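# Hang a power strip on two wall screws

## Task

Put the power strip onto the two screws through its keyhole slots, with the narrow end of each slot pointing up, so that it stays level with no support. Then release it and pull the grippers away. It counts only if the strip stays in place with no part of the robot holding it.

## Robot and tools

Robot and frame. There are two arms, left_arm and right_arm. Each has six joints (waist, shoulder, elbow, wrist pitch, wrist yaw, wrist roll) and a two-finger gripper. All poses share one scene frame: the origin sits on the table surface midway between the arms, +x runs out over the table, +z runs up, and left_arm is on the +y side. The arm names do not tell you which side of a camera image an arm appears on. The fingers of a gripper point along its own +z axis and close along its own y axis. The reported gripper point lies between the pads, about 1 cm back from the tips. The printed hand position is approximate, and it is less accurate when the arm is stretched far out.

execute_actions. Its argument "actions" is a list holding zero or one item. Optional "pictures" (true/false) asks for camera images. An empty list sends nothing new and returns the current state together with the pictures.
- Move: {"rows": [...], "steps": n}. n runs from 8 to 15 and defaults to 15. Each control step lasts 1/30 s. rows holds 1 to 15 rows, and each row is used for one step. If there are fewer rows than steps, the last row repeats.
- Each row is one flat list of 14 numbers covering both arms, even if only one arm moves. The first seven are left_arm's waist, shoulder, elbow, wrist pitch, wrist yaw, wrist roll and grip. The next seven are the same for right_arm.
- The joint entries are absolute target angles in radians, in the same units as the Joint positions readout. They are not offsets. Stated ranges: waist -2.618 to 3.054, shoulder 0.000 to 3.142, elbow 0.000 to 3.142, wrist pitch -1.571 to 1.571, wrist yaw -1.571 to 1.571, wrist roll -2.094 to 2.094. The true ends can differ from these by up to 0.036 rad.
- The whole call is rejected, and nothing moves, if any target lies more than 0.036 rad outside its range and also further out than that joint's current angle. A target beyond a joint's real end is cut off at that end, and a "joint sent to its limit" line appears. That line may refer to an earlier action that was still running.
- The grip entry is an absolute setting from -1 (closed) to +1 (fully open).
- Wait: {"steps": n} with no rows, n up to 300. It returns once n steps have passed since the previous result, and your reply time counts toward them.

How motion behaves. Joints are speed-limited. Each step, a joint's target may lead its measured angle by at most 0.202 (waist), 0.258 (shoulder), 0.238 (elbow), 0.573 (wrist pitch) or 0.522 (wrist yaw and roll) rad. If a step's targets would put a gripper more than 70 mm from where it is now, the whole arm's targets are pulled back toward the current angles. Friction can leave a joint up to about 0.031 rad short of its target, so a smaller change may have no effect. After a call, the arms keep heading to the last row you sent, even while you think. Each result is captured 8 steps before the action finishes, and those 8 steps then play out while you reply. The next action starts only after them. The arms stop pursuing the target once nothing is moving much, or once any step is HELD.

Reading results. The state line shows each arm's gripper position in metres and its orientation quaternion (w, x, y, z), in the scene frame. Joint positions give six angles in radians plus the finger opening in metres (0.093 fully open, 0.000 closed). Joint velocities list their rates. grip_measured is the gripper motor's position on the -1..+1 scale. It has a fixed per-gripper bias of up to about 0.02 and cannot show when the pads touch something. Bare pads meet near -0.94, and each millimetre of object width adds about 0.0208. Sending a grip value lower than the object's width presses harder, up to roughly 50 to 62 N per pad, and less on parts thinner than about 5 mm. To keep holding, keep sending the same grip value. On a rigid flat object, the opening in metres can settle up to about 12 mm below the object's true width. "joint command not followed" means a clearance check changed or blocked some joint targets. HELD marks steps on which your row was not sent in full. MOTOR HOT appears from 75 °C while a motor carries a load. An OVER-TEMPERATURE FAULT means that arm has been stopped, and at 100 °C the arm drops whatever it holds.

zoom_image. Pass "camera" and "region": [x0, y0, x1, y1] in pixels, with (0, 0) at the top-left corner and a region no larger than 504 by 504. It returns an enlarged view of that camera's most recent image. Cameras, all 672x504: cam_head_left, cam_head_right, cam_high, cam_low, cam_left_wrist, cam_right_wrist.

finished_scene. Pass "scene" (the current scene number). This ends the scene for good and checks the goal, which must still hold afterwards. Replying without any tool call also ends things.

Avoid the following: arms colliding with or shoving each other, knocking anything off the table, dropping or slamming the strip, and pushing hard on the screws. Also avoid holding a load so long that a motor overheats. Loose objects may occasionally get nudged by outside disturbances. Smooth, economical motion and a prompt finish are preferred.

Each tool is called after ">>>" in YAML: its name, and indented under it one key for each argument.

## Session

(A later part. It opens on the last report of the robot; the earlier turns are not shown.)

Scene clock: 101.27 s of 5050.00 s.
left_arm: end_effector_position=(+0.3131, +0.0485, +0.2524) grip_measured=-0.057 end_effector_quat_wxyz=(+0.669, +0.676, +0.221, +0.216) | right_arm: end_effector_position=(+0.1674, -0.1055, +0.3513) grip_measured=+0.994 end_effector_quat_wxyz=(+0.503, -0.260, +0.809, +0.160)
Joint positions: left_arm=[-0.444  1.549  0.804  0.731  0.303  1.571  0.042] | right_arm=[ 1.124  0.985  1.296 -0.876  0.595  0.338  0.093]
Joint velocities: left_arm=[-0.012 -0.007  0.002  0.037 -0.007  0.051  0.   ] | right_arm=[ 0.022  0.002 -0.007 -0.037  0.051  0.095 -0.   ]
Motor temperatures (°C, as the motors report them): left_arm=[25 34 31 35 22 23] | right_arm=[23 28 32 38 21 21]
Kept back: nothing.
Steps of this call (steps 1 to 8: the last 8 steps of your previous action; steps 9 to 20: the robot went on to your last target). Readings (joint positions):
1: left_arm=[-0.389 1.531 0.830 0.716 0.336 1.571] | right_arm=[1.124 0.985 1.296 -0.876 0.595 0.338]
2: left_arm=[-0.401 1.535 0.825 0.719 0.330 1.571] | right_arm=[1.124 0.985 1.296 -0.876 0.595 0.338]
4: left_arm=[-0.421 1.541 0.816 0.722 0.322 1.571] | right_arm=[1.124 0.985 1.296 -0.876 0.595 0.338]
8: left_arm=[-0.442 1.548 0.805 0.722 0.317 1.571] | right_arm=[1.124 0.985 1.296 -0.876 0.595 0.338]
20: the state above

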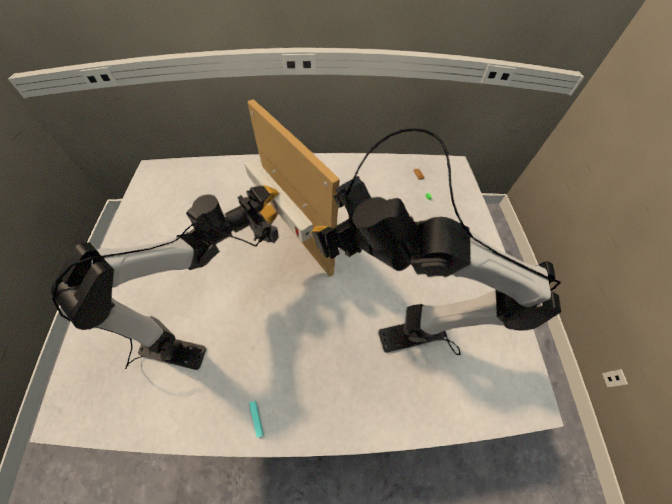

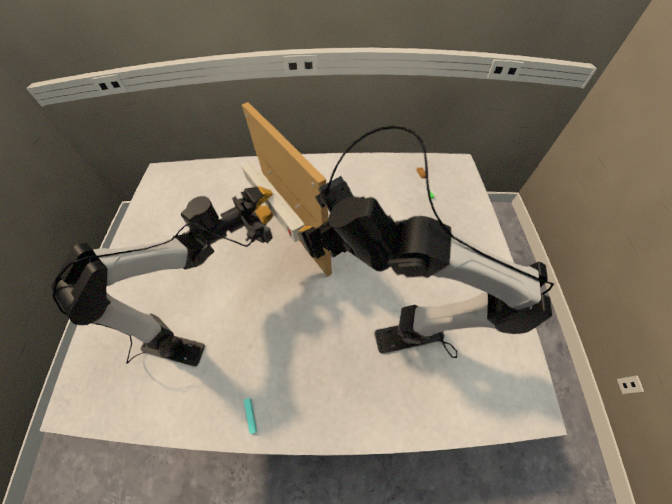

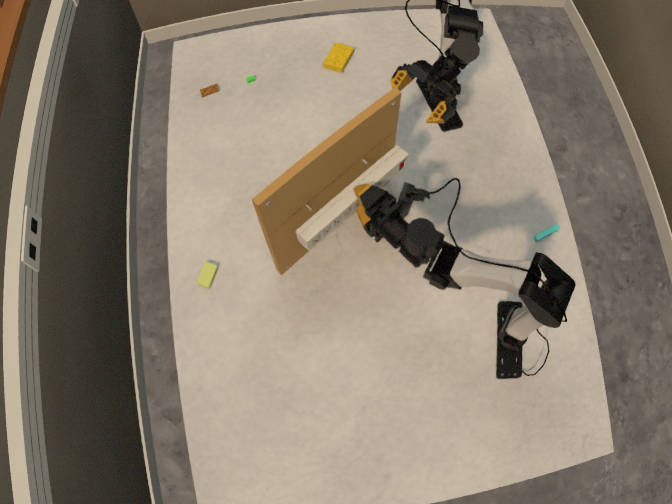

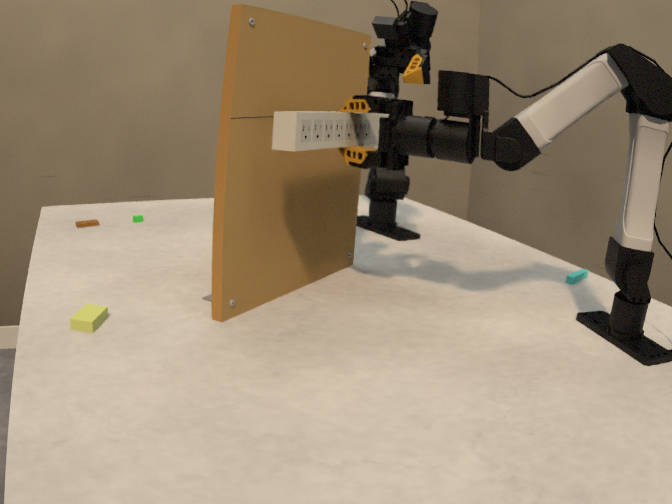

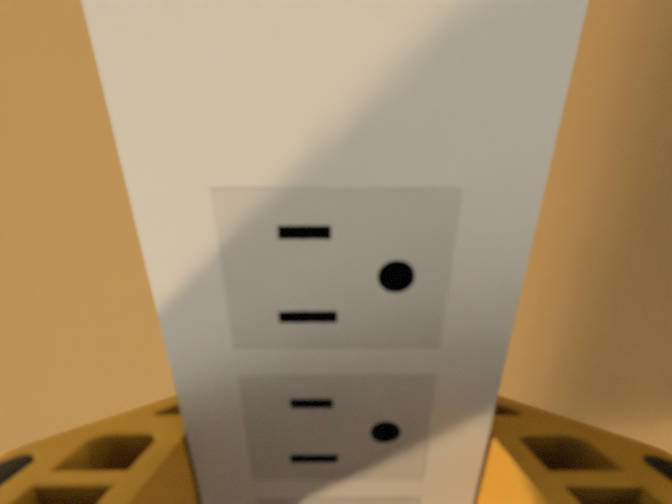

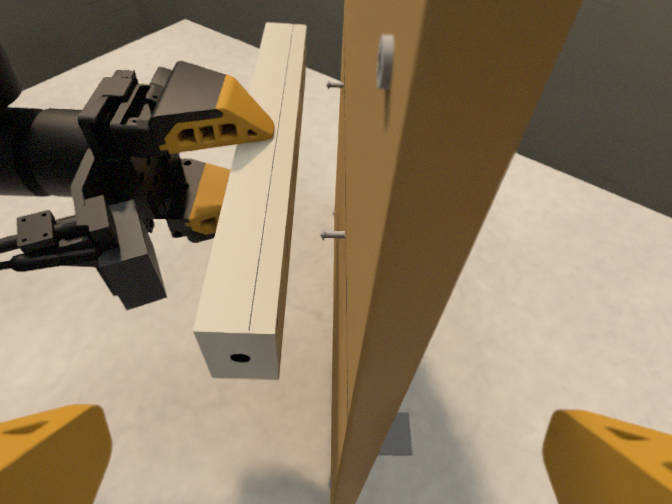

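>>> execute_actions:
  actions:
    - {"rows": [[-0.451,1.518,0.84,0.892,0.291,1.58,-0.21,1.115,0.966,1.284,-0.878,0.608,0.345,1.0],[-0.451,1.513,0.853,0.892,0.291,1.58,-0.21,1.115,0.966,1.284,-0.878,0.608,0.345,1.0],[-0.451,1.513,0.862,0.892,0.291,1.58,-0.21,1.115,0.966,1.284,-0.878,0.608,0.345,1.0],[-0.451,1.513,0.867,0.892,0.291,1.58,-0.21,1.115,0.966,1.284,-0.878,0.608,0.345,1.0],[-0.451,1.513,0.871,0.892,0.291,1.58,-0.21,1.115,0.966,1.284,-0.878,0.608,0.345,1.0],[-0.451,1.513,0.874,0.892,0.291,1.58,-0.21,1.115,0.966,1.284,-0.878,0.608,0.345,1.0],[-0.451,1.513,0.876,0.892,0.291,1.58,-0.21,1.115,0.966,1.284,-0.878,0.608,0.345,1.0],[-0.451,1.513,0.877,0.892,0.291,1.58,-0.21,1.115,0.966,1.284,-0.878,0.608,0.345,1.0]], "steps": 8}

>>> execute_actions:
  actions:
    - {"steps": 18}
  pictures: true

Scene clock: 104.53 s of 5050.00 s.
left_arm: end_effector_position=(+0.3132, +0.0487, +0.2525) grip_measured=-0.057 end_effector_quat_wxyz=(+0.668, +0.676, +0.222, +0.216) | right_arm: end_effector_position=(+0.1674, -0.1055, +0.3513) grip_measured=+0.994 end_effector_quat_wxyz=(+0.503, -0.260, +0.809, +0.160)
Joint positions: left_arm=[-0.444  1.549  0.804  0.731  0.302  1.571  0.042] | right_arm=[ 1.124  0.985  1.296 -0.876  0.595  0.338  0.093]
Joint velocities: left_arm=[-0.017 -0.002 -0.012  0.022 -0.022 -0.022  0.   ] | right_arm=[-0.017  0.012  0.002 -0.037 -0.007 -0.051  0.001]
Motor temperatures (°C, as the motors report them): left_arm=[25 34 31 38 22 23] | right_arm=[23 28 32 38 21 21]
Kept back: the last 8 steps of this action.
Steps of this call (steps 1 to 15: the robot went on to your last target; steps 16 to 90: nothing new was sent; then 0.27 s passed at rest). Readings (joint positions):
1: left_arm=[-0.444 1.549 0.804 0.731 0.303 1.571] | right_arm=[1.124 0.985 1.296 -0.876 0.595 0.338]
2: left_arm=[-0.444 1.549 0.804 0.731 0.303 1.571] | right_arm=[1.124 0.985 1.296 -0.876 0.595 0.338]
4: left_arm=[-0.444 1.549 0.804 0.731 0.302 1.571] | right_arm=[1.124 0.985 1.296 -0.876 0.595 0.338]
8: left_arm=[-0.444 1.549 0.804 0.731 0.302 1.571] | right_arm=[1.124 0.985 1.296 -0.876 0.595 0.338]
90: the state above

Scene clock: 105.13 s of 5050.00 s.
left_arm: end_effector_position=(+0.3132, +0.0487, +0.2525) grip_measured=-0.057 end_effector_quat_wxyz=(+0.668, +0.676, +0.222, +0.216) | right_arm: end_effector_position=(+0.1674, -0.1055, +0.3513) grip_measured=+0.994 end_effector_quat_wxyz=(+0.503, -0.260, +0.809, +0.160)
Joint positions: left_arm=[-0.444  1.549  0.804  0.731  0.302  1.571  0.042] | right_arm=[ 1.124  0.985  1.296 -0.876  0.595  0.338  0.093]
Joint velocities: left_arm=[-0.027  0.007 -0.007 -0.037 -0.022 -0.022 -0.   ] | right_arm=[ 0.012 -0.002 -0.007  0.007 -0.051  0.022  0.001]
Motor temperatures (°C, as the motors report them): left_arm=[25 34 32 39 22 23] | right_arm=[23 28 32 38 21 21]
Kept back: nothing.
Steps of this call (steps 1 to 8: the last 8 steps of your previous action; steps 9 to 15: the robot went on to your last target; steps 16 to 18: nothing new was sent). Readings (joint positions):
1: left_arm=[-0.444 1.549 0.804 0.731 0.302 1.571] | right_arm=[1.124 0.985 1.296 -0.876 0.595 0.338]
2: left_arm=[-0.444 1.549 0.804 0.731 0.302 1.571] | right_arm=[1.124 0.985 1.296 -0.876 0.595 0.338]
4: left_arm=[-0.444 1.549 0.804 0.731 0.302 1.571] | right_arm=[1.124 0.985 1.296 -0.876 0.595 0.338]
8: left_arm=[-0.444 1.549 0.804 0.731 0.302 1.571] | right_arm=[1.124 0.985 1.296 -0.876 0.595 0.338]
18: the state above
All arms were judged still, so your last target was given up. Only a new action makes them travel on or press farther. Fingers that are still opening or closing keep moving.

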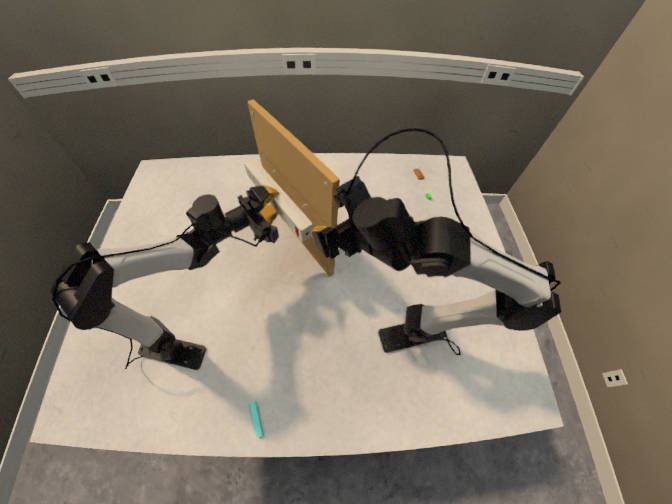

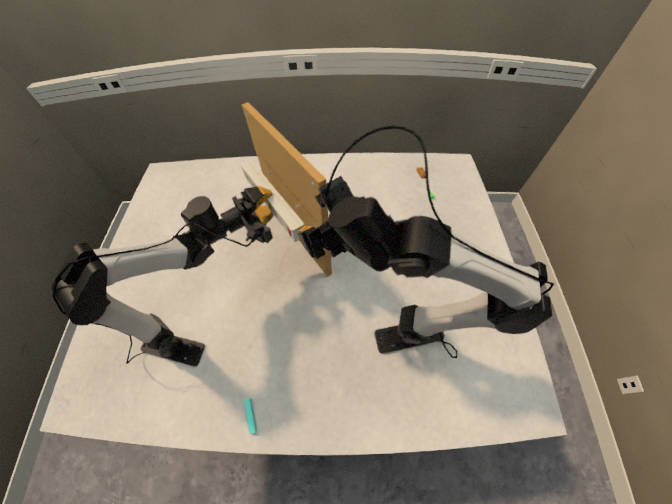

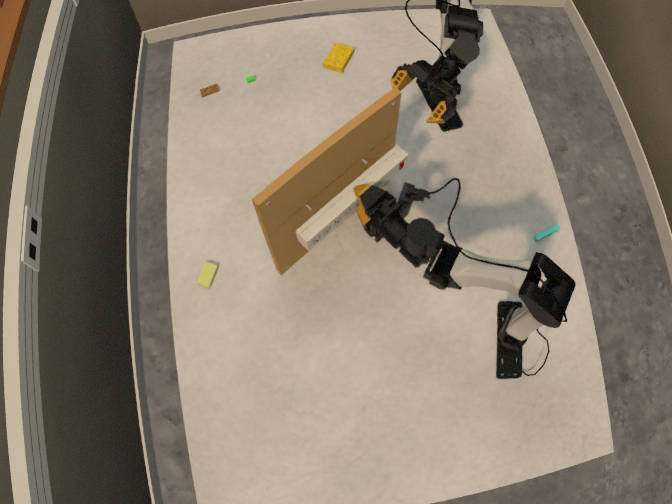

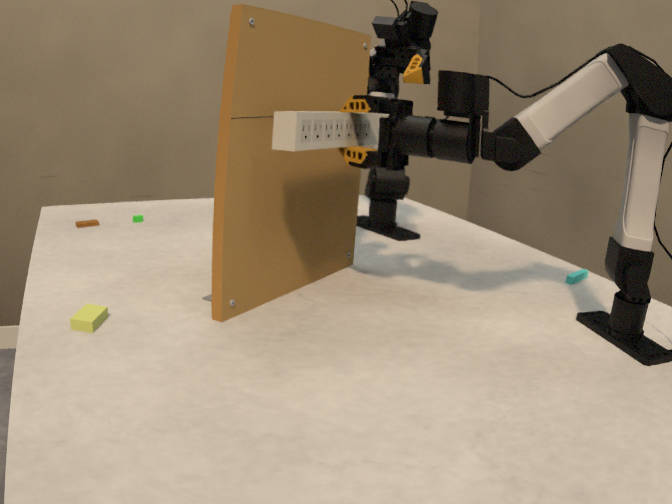

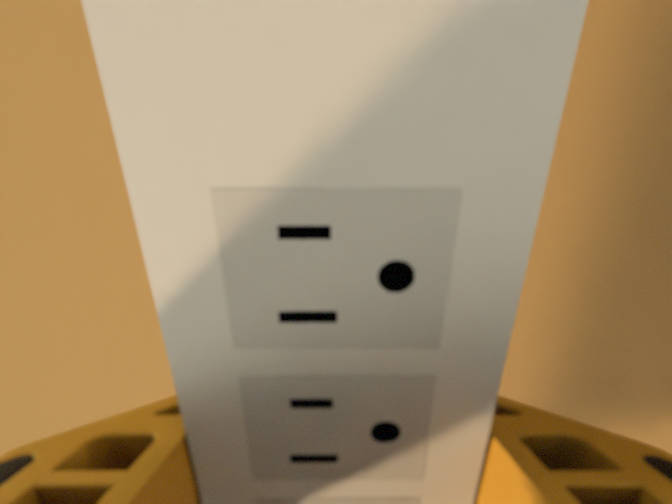

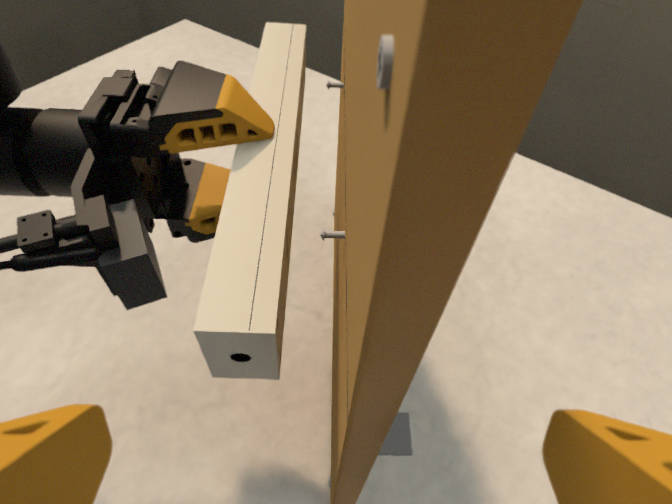

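>>> execute_actions:
  actions:
    - {"rows": [[-0.451,1.520,0.879,0.892,0.291,1.58,-0.21,1.115,0.966,1.284,-0.878,0.608,0.345,1.0],[-0.451,1.520,0.881,0.892,0.291,1.58,-0.21,1.115,0.966,1.284,-0.878,0.608,0.345,1.0],[-0.451,1.520,0.883,0.892,0.291,1.58,-0.21,1.115,0.966,1.284,-0.878,0.608,0.345,1.0]], "steps": 15}

Scene clock: 106.43 s of 5050.00 s.
left_arm: end_effector_position=(+0.3149, +0.0474, +0.2609) grip_measured=-0.057 end_effector_quat_wxyz=(+0.674, +0.670, +0.217, +0.220) | right_arm: end_effector_position=(+0.1674, -0.1055, +0.3513) grip_measured=+0.994 end_effector_quat_wxyz=(+0.503, -0.260, +0.809, +0.160)
Joint positions: left_arm=[-0.444  1.549  0.821  0.734  0.302  1.571  0.042] | right_arm=[ 1.124  0.985  1.296 -0.876  0.595  0.338  0.093]
Joint velocities: left_arm=[-0.007 -0.007  0.046  0.022  0.022  0.022  0.001] | right_arm=[ 0.007 -0.022 -0.007  0.022 -0.051 -0.037 -0.001]
Motor temperatures (°C, as the motors report them): left_arm=[25 34 32 39 22 23] | right_arm=[23 28 32 38 21 21]
Steps of this call (steps 1 to 32: nothing new was sent; steps 33 to 39: the first 7 steps of this action). Readings (joint positions):
33: left_arm=[-0.444 1.549 0.805 0.731 0.302 1.571] | right_arm=[1.124 0.985 1.296 -0.876 0.595 0.338]
34: left_arm=[-0.444 1.549 0.808 0.730 0.302 1.571] | right_arm=[1.124 0.985 1.296 -0.876 0.595 0.338]
36: left_arm=[-0.444 1.549 0.814 0.730 0.302 1.571] | right_arm=[1.124 0.985 1.296 -0.876 0.595 0.338]
39: the state above

>>> execute_actions:
  actions:
    - {"steps": 9}
  pictures: true

>>> zoom_image:
  camera: "cam_right_wrist"
  region: [270, 195, 350, 275]

>>> zoom_image:
  camera: "cam_right_wrist"
  region: [285, 50, 350, 115]

>>> zoom_image:
  camera: "cam_low"
  region: [225, 85, 345, 165]

Scene clock: 106.87 s of 5050.00 s.
left_arm: end_effector_position=(+0.3150, +0.0473, +0.2623) grip_measured=-0.057 end_effector_quat_wxyz=(+0.676, +0.669, +0.217, +0.221) | right_arm: end_effector_position=(+0.1674, -0.1055, +0.3513) grip_measured=+0.994 end_effector_quat_wxyz=(+0.503, -0.260, +0.809, +0.160)
Joint positions: left_arm=[-0.444  1.549  0.822  0.737  0.302  1.571  0.042] | right_arm=[ 1.124  0.985  1.296 -0.876  0.595  0.338  0.093]
Joint velocities: left_arm=[ 0.012  0.002 -0.002 -0.007 -0.022 -0.066 -0.   ] | right_arm=[-0.012 -0.012 -0.012  0.022 -0.095 -0.037  0.   ]
Motor temperatures (°C, as the motors report them): left_arm=[25 34 32 40 22 23] | right_arm=[23 28 32 38 21 21]
Kept back: nothing.
Steps of this call (steps 1 to 8: the last 8 steps of your previous action; steps 9 to 13: the robot went on to your last target). Readings (joint positions):
1: left_arm=[-0.444 1.549 0.822 0.736 0.302 1.571] | right_arm=[1.124 0.985 1.296 -0.876 0.595 0.338]
2: left_arm=[-0.444 1.549 0.822 0.737 0.302 1.571] | right_arm=[1.124 0.985 1.296 -0.876 0.595 0.338]
4: left_arm=[-0.444 1.549 0.822 0.737 0.302 1.571] | right_arm=[1.124 0.985 1.296 -0.876 0.595 0.338]
8: left_arm=[-0.444 1.549 0.822 0.737 0.302 1.571] | right_arm=[1.124 0.985 1.296 -0.876 0.595 0.338]
13: the state above

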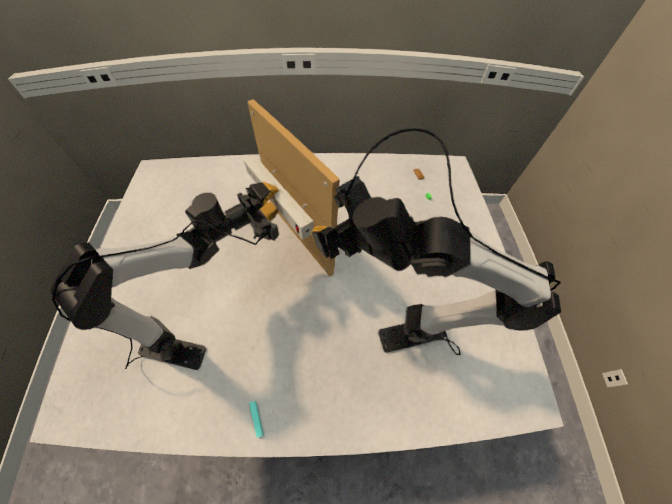

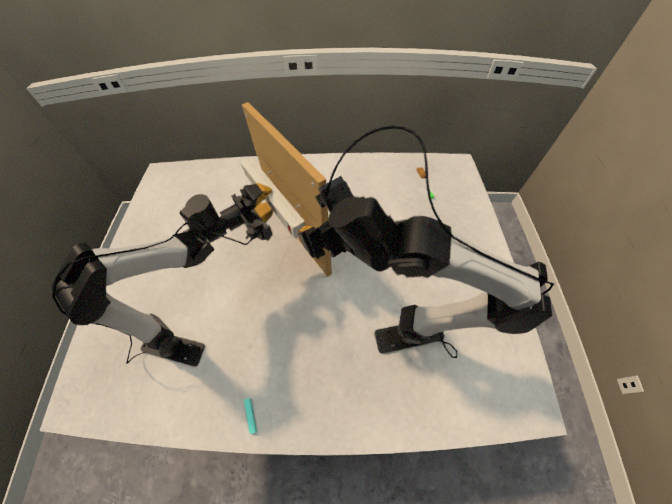

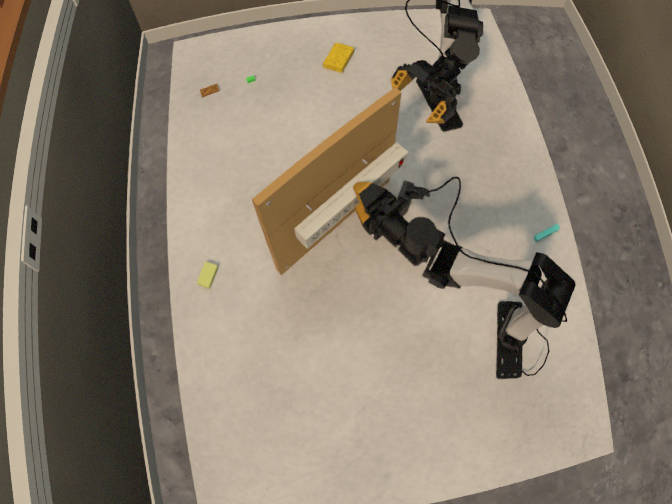

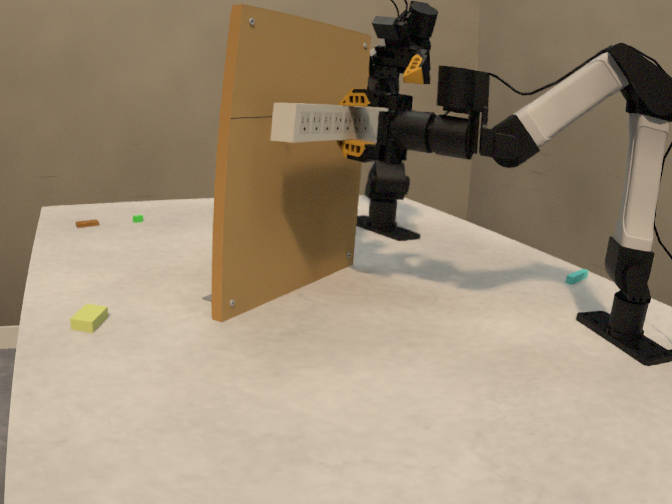

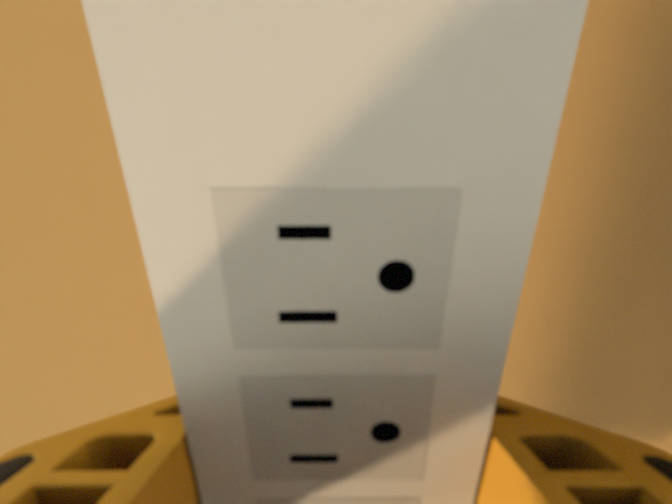

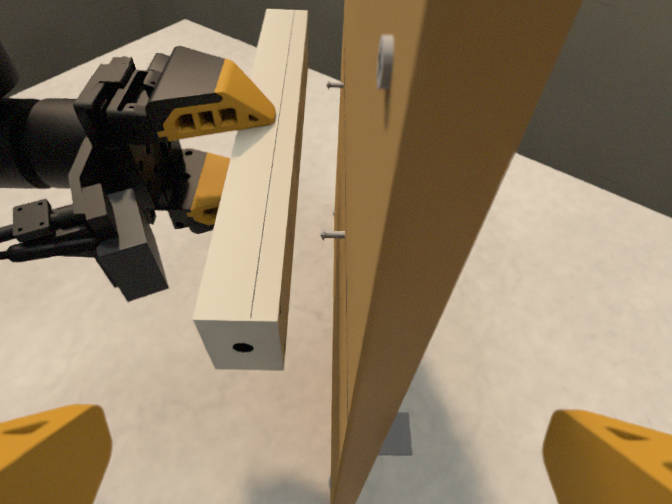

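Region (270, 195, 350, 275) of cam_right_wrist's 672x504 image, scaled by 6.300, with more detail than that image has.

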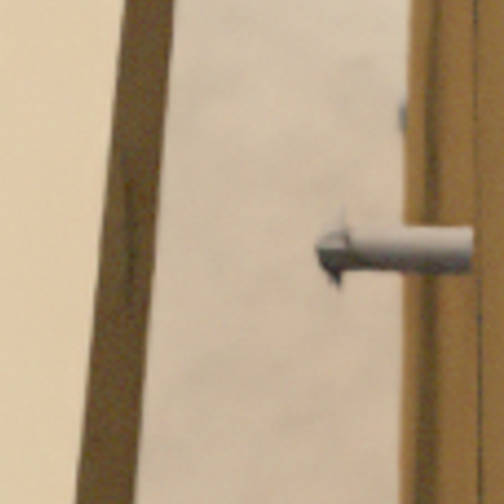

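Region (285, 50, 350, 115) of cam_right_wrist's 672x504 image, scaled by 7.754, with more detail than that image has.

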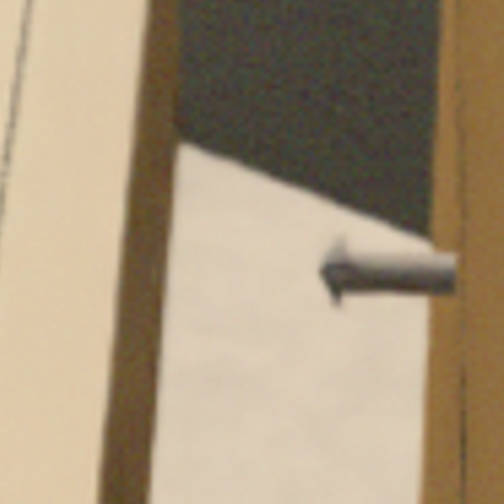

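Region (225, 85, 345, 165) of cam_low's 672x504 image, scaled by 4.200, with more detail than that image has.

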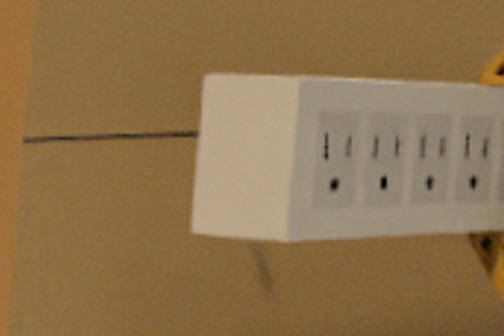

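>>> execute_actions:
  actions: []

Scene clock: 107.90 s of 5050.00 s.
left_arm: end_effector_position=(+0.3150, +0.0473, +0.2623) grip_measured=-0.057 end_effector_quat_wxyz=(+0.676, +0.669, +0.217, +0.221) | right_arm: end_effector_position=(+0.1674, -0.1055, +0.3513) grip_measured=+0.994 end_effector_quat_wxyz=(+0.503, -0.260, +0.809, +0.160)
Joint positions: left_arm=[-0.444  1.549  0.822  0.737  0.302  1.571  0.042] | right_arm=[ 1.124  0.985  1.296 -0.876  0.595  0.338  0.093]
Joint velocities: left_arm=[-0.007 -0.012  0.002  0.022 -0.051  0.022 -0.   ] | right_arm=[ 0.007 -0.002 -0.012 -0.022 -0.007  0.022  0.   ]
Motor temperatures (°C, as the motors report them): left_arm=[25 34 33 40 22 23] | right_arm=[23 28 32 37 21 21]
Kept back: nothing.
Steps of this call (steps 1 to 15: the robot went on to your last target; steps 16 to 31: nothing new was sent). Readings (joint positions):
1: left_arm=[-0.444 1.549 0.822 0.737 0.302 1.571] | right_arm=[1.124 0.985 1.296 -0.876 0.595 0.338]
2: left_arm=[-0.444 1.549 0.822 0.737 0.302 1.571] | right_arm=[1.124 0.985 1.296 -0.876 0.595 0.338]
4: left_arm=[-0.444 1.549 0.822 0.737 0.302 1.571] | right_arm=[1.124 0.985 1.296 -0.876 0.595 0.338]
8: left_arm=[-0.444 1.549 0.822 0.737 0.302 1.571] | right_arm=[1.124 0.985 1.296 -0.876 0.595 0.338]
31: the state above
All arms were judged still, so your last target was given up. Only a new action makes them travel on or press farther. Fingers that are still opening or closing keep moving.

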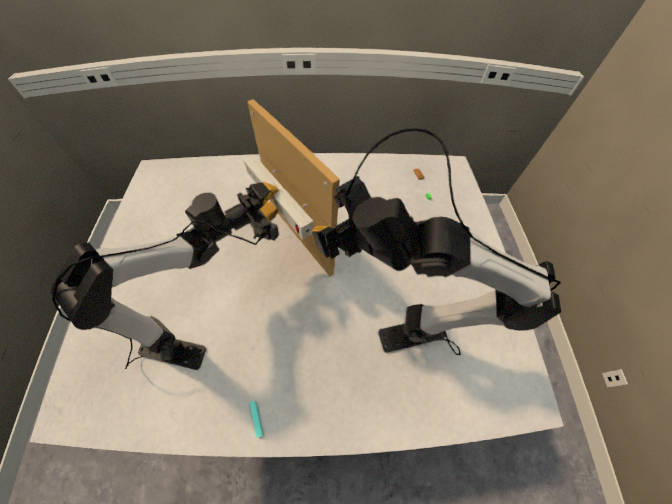

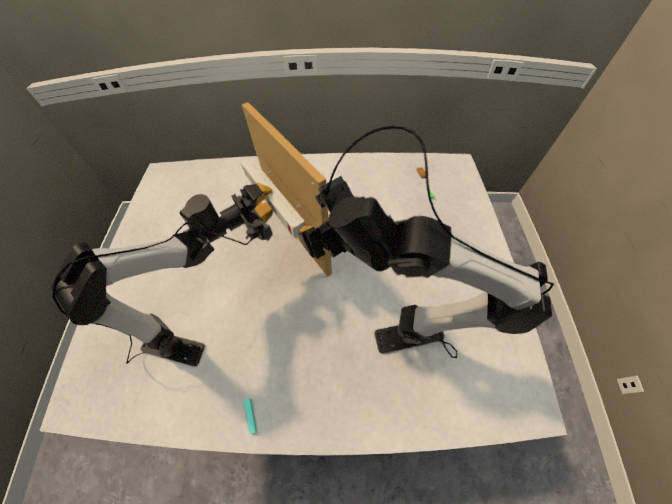

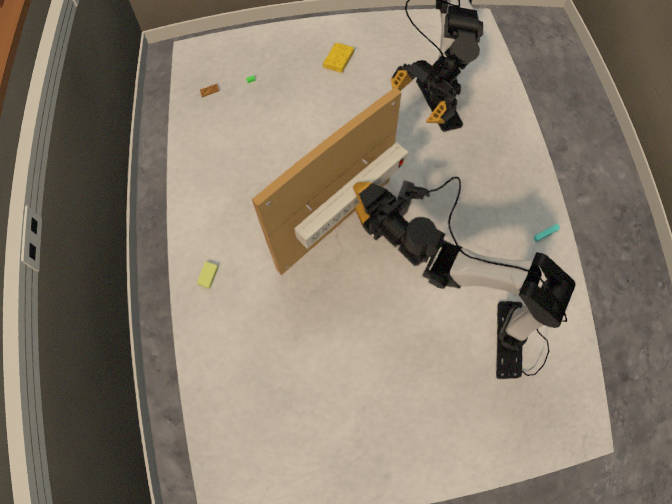

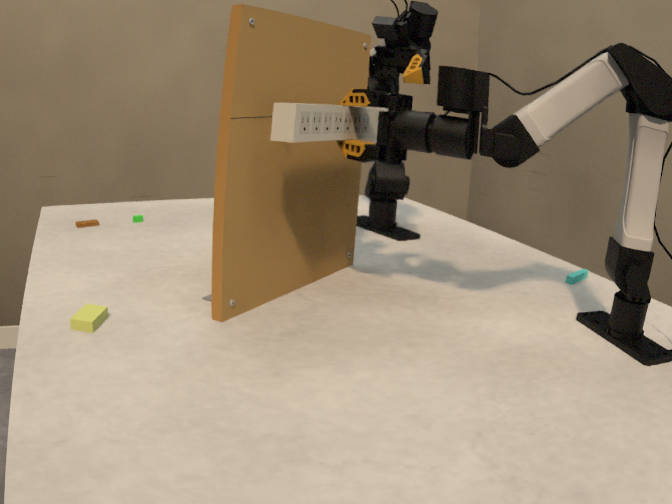

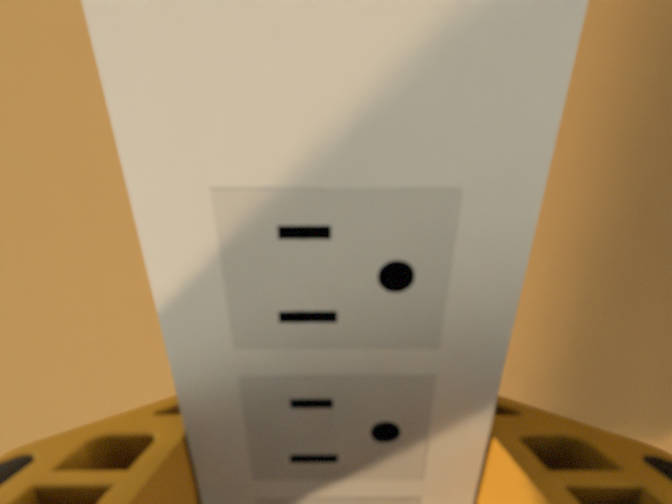

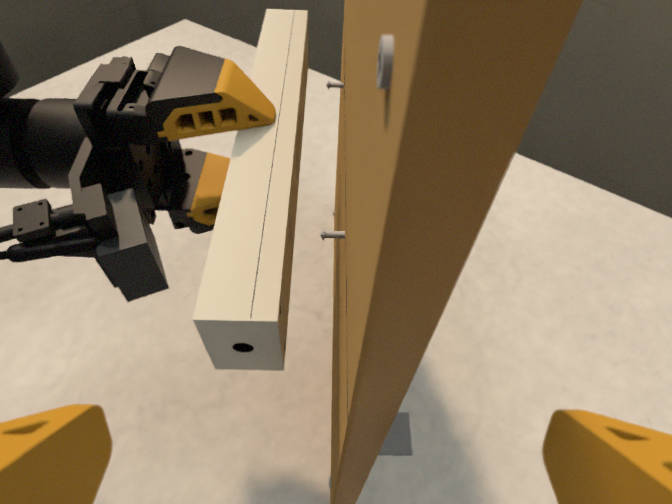

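>>> execute_actions:
  actions:
    - {"rows": [[-0.451,1.526,0.887,0.889,0.291,1.58,-0.21,1.115,0.966,1.284,-0.878,0.608,0.345,1.0],[-0.451,1.531,0.891,0.886,0.291,1.58,-0.21,1.115,0.966,1.284,-0.878,0.608,0.345,1.0],[-0.451,1.536,0.895,0.883,0.291,1.58,-0.21,1.115,0.966,1.284,-0.878,0.608,0.345,1.0],[-0.451,1.540,0.899,0.881,0.291,1.58,-0.21,1.115,0.966,1.284,-0.878,0.608,0.345,1.0],[-0.451,1.544,0.902,0.880,0.291,1.58,-0.21,1.115,0.966,1.284,-0.878,0.608,0.345,1.0],[-0.451,1.548,0.905,0.879,0.291,1.58,-0.21,1.115,0.966,1.284,-0.878,0.608,0.345,1.0],[-0.451,1.551,0.908,0.878,0.291,1.58,-0.21,1.115,0.966,1.284,-0.878,0.608,0.345,1.0],[-0.451,1.554,0.911,0.877,0.291,1.58,-0.21,1.115,0.966,1.284,-0.878,0.608,0.345,1.0],[-0.451,1.557,0.914,0.876,0.291,1.58,-0.21,1.115,0.966,1.284,-0.878,0.608,0.345,1.0],[-0.451,1.560,0.917,0.875,0.291,1.58,-0.21,1.115,0.966,1.284,-0.878,0.608,0.345,1.0],[-0.451,1.563,0.920,0.874,0.291,1.58,-0.21,1.115,0.966,1.284,-0.878,0.608,0.345,1.0],[-0.451,1.565,0.922,0.874,0.291,1.58,-0.21,1.115,0.966,1.284,-0.878,0.608,0.345,1.0],[-0.451,1.566,0.923,0.874,0.291,1.58,-0.21,1.115,0.966,1.284,-0.878,0.608,0.345,1.0]], "steps": 15}

>>> execute_actions:
  actions:
    - {"steps": 16}
  pictures: true

Scene clock: 110.37 s of 5050.00 s.
left_arm: end_effector_position=(+0.3184, +0.0449, +0.2627) grip_measured=-0.057 end_effector_quat_wxyz=(+0.676, +0.669, +0.217, +0.222) | right_arm: end_effector_position=(+0.1674, -0.1055, +0.3513) grip_measured=+0.994 end_effector_quat_wxyz=(+0.503, -0.260, +0.809, +0.160)
Joint positions: left_arm=[-0.444  1.564  0.839  0.737  0.301  1.571  0.042] | right_arm=[ 1.124  0.985  1.296 -0.876  0.595  0.338  0.093]
Joint velocities: left_arm=[-0.002  0.149  0.154  0.037 -0.095  0.022 -0.   ] | right_arm=[ 0.007  0.007  0.002 -0.037  0.007 -0.037 -0.001]
Motor temperatures (°C, as the motors report them): left_arm=[25 34 34 42 22 23] | right_arm=[23 28 32 37 21 21]
Steps of this call (steps 1 to 67: nothing new was sent; steps 68 to 74: the first 7 steps of this action). Readings (joint positions):
68: left_arm=[-0.444 1.549 0.822 0.737 0.302 1.571] | right_arm=[1.124 0.985 1.296 -0.876 0.595 0.338]
69: left_arm=[-0.444 1.549 0.822 0.737 0.302 1.571] | right_arm=[1.124 0.985 1.296 -0.876 0.595 0.338]
71: left_arm=[-0.444 1.550 0.824 0.737 0.302 1.571] | right_arm=[1.124 0.985 1.296 -0.876 0.595 0.338]
74: the state above

Scene clock: 110.90 s of 5050.00 s.
left_arm: end_effector_position=(+0.3232, +0.0413, +0.2591) grip_measured=-0.057 end_effector_quat_wxyz=(+0.673, +0.672, +0.219, +0.219) | right_arm: end_effector_position=(+0.1674, -0.1055, +0.3513) grip_measured=+0.994 end_effector_quat_wxyz=(+0.503, -0.260, +0.809, +0.160)
Joint positions: left_arm=[-0.444  1.589  0.859  0.73   0.301  1.571  0.042] | right_arm=[ 1.124  0.985  1.296 -0.876  0.595  0.338  0.093]
Joint velocities: left_arm=[-0.022 -0.002 -0.002 -0.037 -0.022  0.139 -0.001] | right_arm=[-0.022 -0.017 -0.007  0.037  0.007 -0.037  0.   ]
Motor temperatures (°C, as the motors report them): left_arm=[25 34 34 42 22 23] | right_arm=[23 28 32 37 21 21]
Kept back: nothing.
Steps of this call (steps 1 to 8: the last 8 steps of your previous action; steps 9 to 16: the robot went on to your last target). Readings (joint positions):
1: left_arm=[-0.444 1.568 0.843 0.737 0.301 1.571] | right_arm=[1.124 0.985 1.296 -0.876 0.595 0.338]
2: left_arm=[-0.444 1.572 0.847 0.737 0.301 1.571] | right_arm=[1.124 0.985 1.296 -0.876 0.595 0.338]
4: left_arm=[-0.444 1.579 0.853 0.736 0.301 1.571] | right_arm=[1.124 0.985 1.296 -0.876 0.595 0.338]
8: left_arm=[-0.444 1.588 0.859 0.733 0.301 1.571] | right_arm=[1.124 0.985 1.296 -0.876 0.595 0.338]
16: the state above

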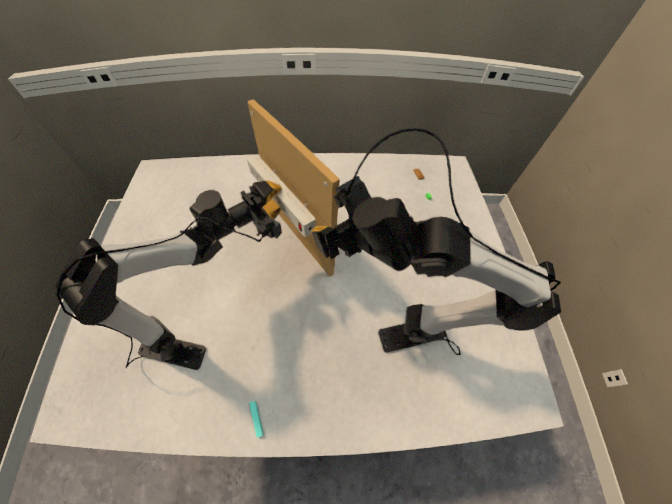

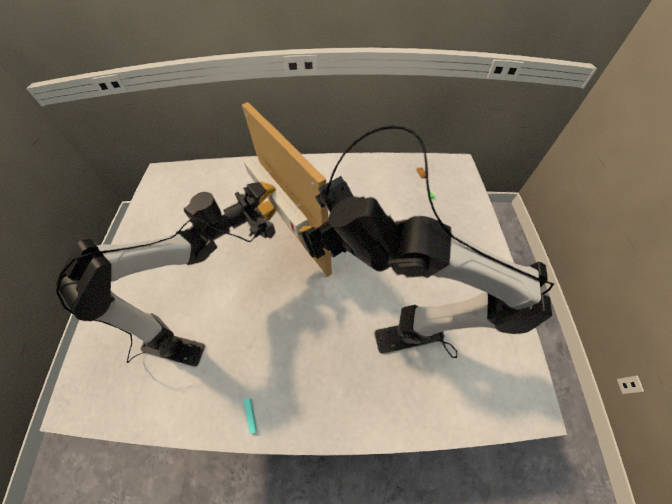

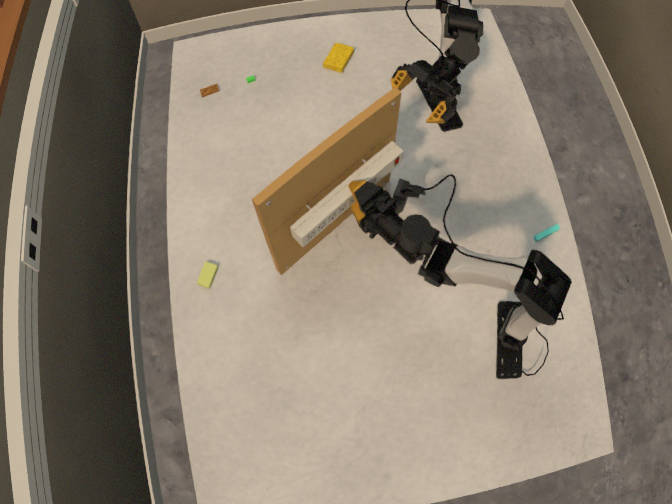

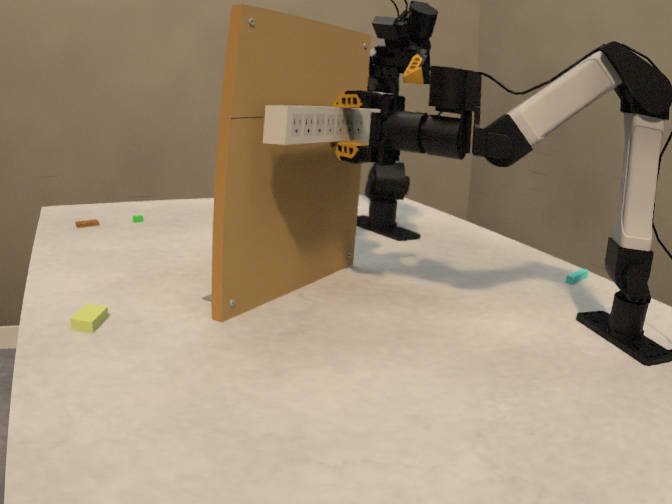

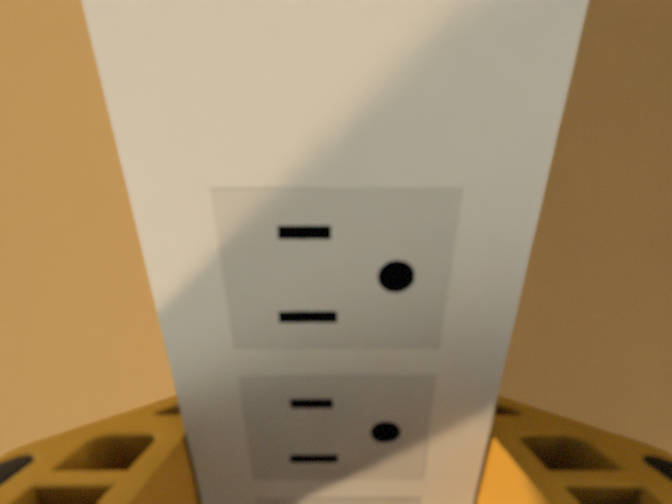

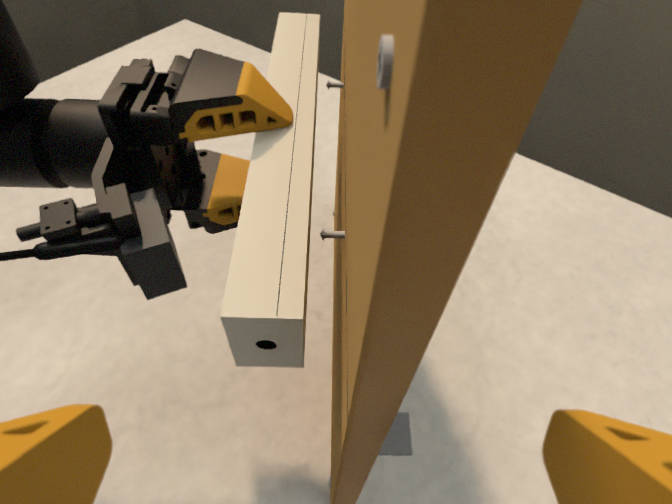

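>>> zoom_image:
  camera: "cam_low"
  region: [220, 80, 400, 170]

>>> zoom_image:
  camera: "cam_high"
  region: [270, 120, 420, 260]

>>> zoom_image:
  camera: "cam_right_wrist"
  region: [270, 0, 370, 380]

Region (220, 80, 400, 170) of cam_low's 672x504 image, scaled by 2.800, with more detail than that image has.

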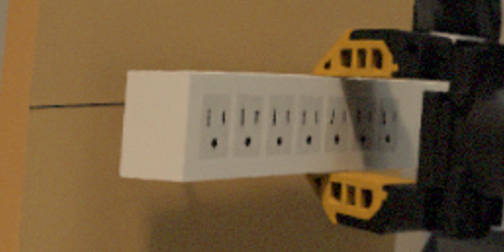

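Region (270, 120, 420, 260) of cam_high's 672x504 image, scaled by 3.360, with more detail than that image has; it fills the top 470 rows of this view, and the rest is white.

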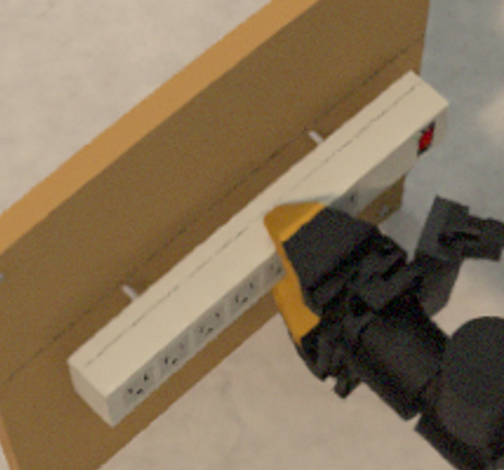

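Region (270, 0, 370, 380) of cam_right_wrist's 672x504 image, scaled by 1.326, with more detail than that image has; it fills the left 133 columns of this view, and the rest is white.

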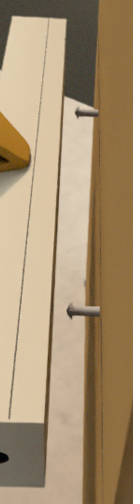

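>>> zoom_image:
  camera: "cam_right_wrist"
  region: [280, 195, 360, 275]

>>> zoom_image:
  camera: "cam_right_wrist"
  region: [290, 50, 360, 120]

Region (280, 195, 360, 275) of cam_right_wrist's 672x504 image, scaled by 6.300, with more detail than that image has.

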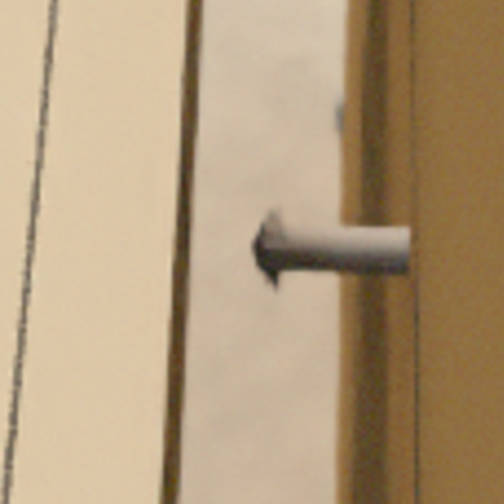

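Region (290, 50, 360, 120) of cam_right_wrist's 672x504 image, scaled by 7.200, with more detail than that image has.

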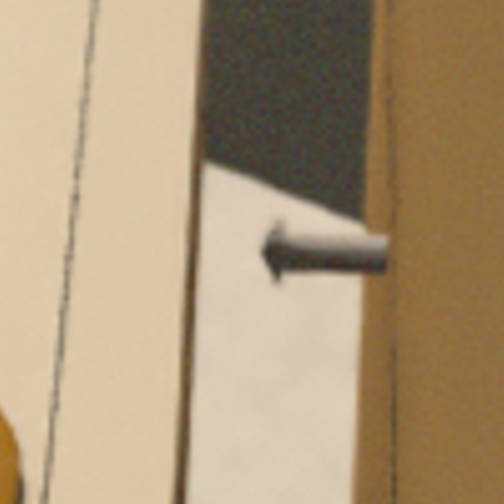

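>>> zoom_image:
  camera: "cam_right_wrist"
  region: [295, 210, 345, 260]

>>> zoom_image:
  camera: "cam_high"
  region: [345, 130, 415, 200]

>>> zoom_image:
  camera: "cam_high"
  region: [280, 185, 350, 255]

Region (295, 210, 345, 260) of cam_right_wrist's 672x504 image, scaled by 10.080, with more detail than that image has.

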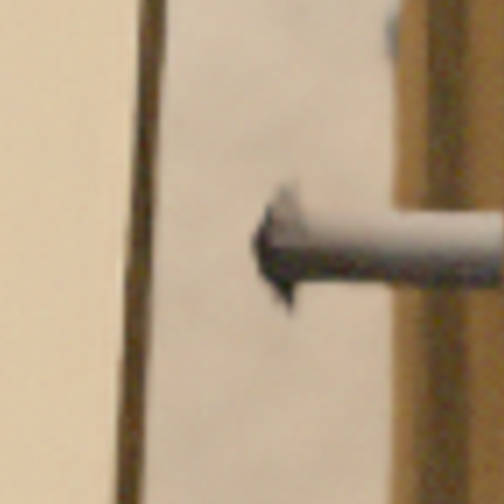

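Region (345, 130, 415, 200) of cam_high's 672x504 image, scaled by 7.200, with more detail than that image has.

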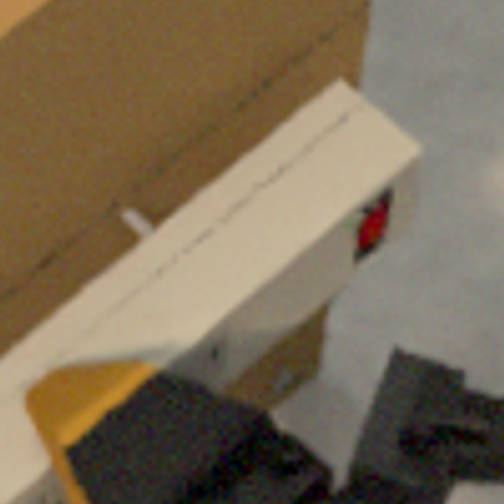

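Region (280, 185, 350, 255) of cam_high's 672x504 image, scaled by 7.200, with more detail than that image has.

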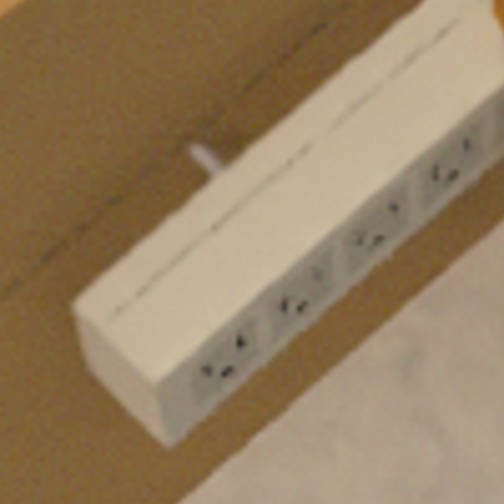

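>>> execute_actions:
  actions:
    - {"rows": [[-0.452,1.566,0.923,0.874,0.291,1.58,-0.21,1.115,0.966,1.284,-0.878,0.608,0.345,1.0],[-0.453,1.566,0.923,0.874,0.291,1.58,-0.21,1.115,0.966,1.284,-0.878,0.608,0.345,1.0],[-0.454,1.566,0.923,0.874,0.291,1.58,-0.21,1.115,0.966,1.284,-0.878,0.608,0.345,1.0],[-0.455,1.566,0.923,0.874,0.291,1.58,-0.21,1.115,0.966,1.284,-0.878,0.608,0.345,1.0]], "steps": 8}

>>> execute_actions:
  actions:
    - {"steps": 14}

Scene clock: 117.50 s of 5050.00 s.
left_arm: end_effector_position=(+0.3232, +0.0413, +0.2591) grip_measured=-0.057 end_effector_quat_wxyz=(+0.673, +0.672, +0.219, +0.219) | right_arm: end_effector_position=(+0.1674, -0.1055, +0.3513) grip_measured=+0.994 end_effector_quat_wxyz=(+0.503, -0.260, +0.809, +0.160)
Joint positions: left_arm=[-0.444  1.589  0.859  0.73   0.301  1.571  0.042] | right_arm=[ 1.124  0.985  1.296 -0.876  0.595  0.338  0.093]
Joint velocities: left_arm=[-0.022 -0.012 -0.012 -0.037  0.037  0.095  0.001] | right_arm=[-0.017  0.002  0.002  0.007 -0.066  0.022 -0.   ]
Motor temperatures (°C, as the motors report them): left_arm=[25 34 36 45 22 23] | right_arm=[23 28 32 37 22 21]
Kept back: the last 8 steps of this action.
Steps of this call (steps 1 to 15: the robot went on to your last target; steps 16 to 90: nothing new was sent; then 3.60 s passed at rest). Readings (joint positions):
1: left_arm=[-0.444 1.589 0.859 0.730 0.301 1.571] | right_arm=[1.124 0.985 1.296 -0.876 0.595 0.338]
2: left_arm=[-0.444 1.589 0.859 0.730 0.301 1.571] | right_arm=[1.124 0.985 1.296 -0.876 0.595 0.338]
4: left_arm=[-0.444 1.589 0.859 0.730 0.301 1.571] | right_arm=[1.124 0.985 1.296 -0.876 0.595 0.338]
8: left_arm=[-0.444 1.589 0.859 0.730 0.301 1.571] | right_arm=[1.124 0.985 1.296 -0.876 0.595 0.338]
90: the state above

Scene clock: 117.97 s of 5050.00 s.
left_arm: end_effector_position=(+0.3232, +0.0413, +0.2591) grip_measured=-0.057 end_effector_quat_wxyz=(+0.673, +0.672, +0.219, +0.219) | right_arm: end_effector_position=(+0.1674, -0.1055, +0.3513) grip_measured=+0.994 end_effector_quat_wxyz=(+0.503, -0.260, +0.809, +0.160)
Joint positions: left_arm=[-0.444  1.589  0.859  0.73   0.301  1.571  0.042] | right_arm=[ 1.124  0.985  1.296 -0.876  0.595  0.338  0.093]
Joint velocities: left_arm=[-0.002  0.012 -0.007 -0.007 -0.007  0.081 -0.001] | right_arm=[-0.012 -0.007 -0.002 -0.022 -0.066 -0.051 -0.001]
Motor temperatures (°C, as the motors report them): left_arm=[25 34 36 45 22 23] | right_arm=[23 28 32 37 22 21]
Kept back: nothing.
Steps of this call (steps 1 to 8: the last 8 steps of your previous action; steps 9 to 14: the robot went on to your last target). Readings (joint positions):
1: left_arm=[-0.444 1.589 0.859 0.730 0.301 1.571] | right_arm=[1.124 0.985 1.296 -0.876 0.595 0.338]
2: left_arm=[-0.444 1.589 0.859 0.730 0.301 1.571] | right_arm=[1.124 0.985 1.296 -0.876 0.595 0.338]
4: left_arm=[-0.444 1.589 0.859 0.730 0.301 1.571] | right_arm=[1.124 0.985 1.296 -0.876 0.595 0.338]
8: left_arm=[-0.444 1.589 0.859 0.730 0.301 1.571] | right_arm=[1.124 0.985 1.296 -0.876 0.595 0.338]
14: the state above


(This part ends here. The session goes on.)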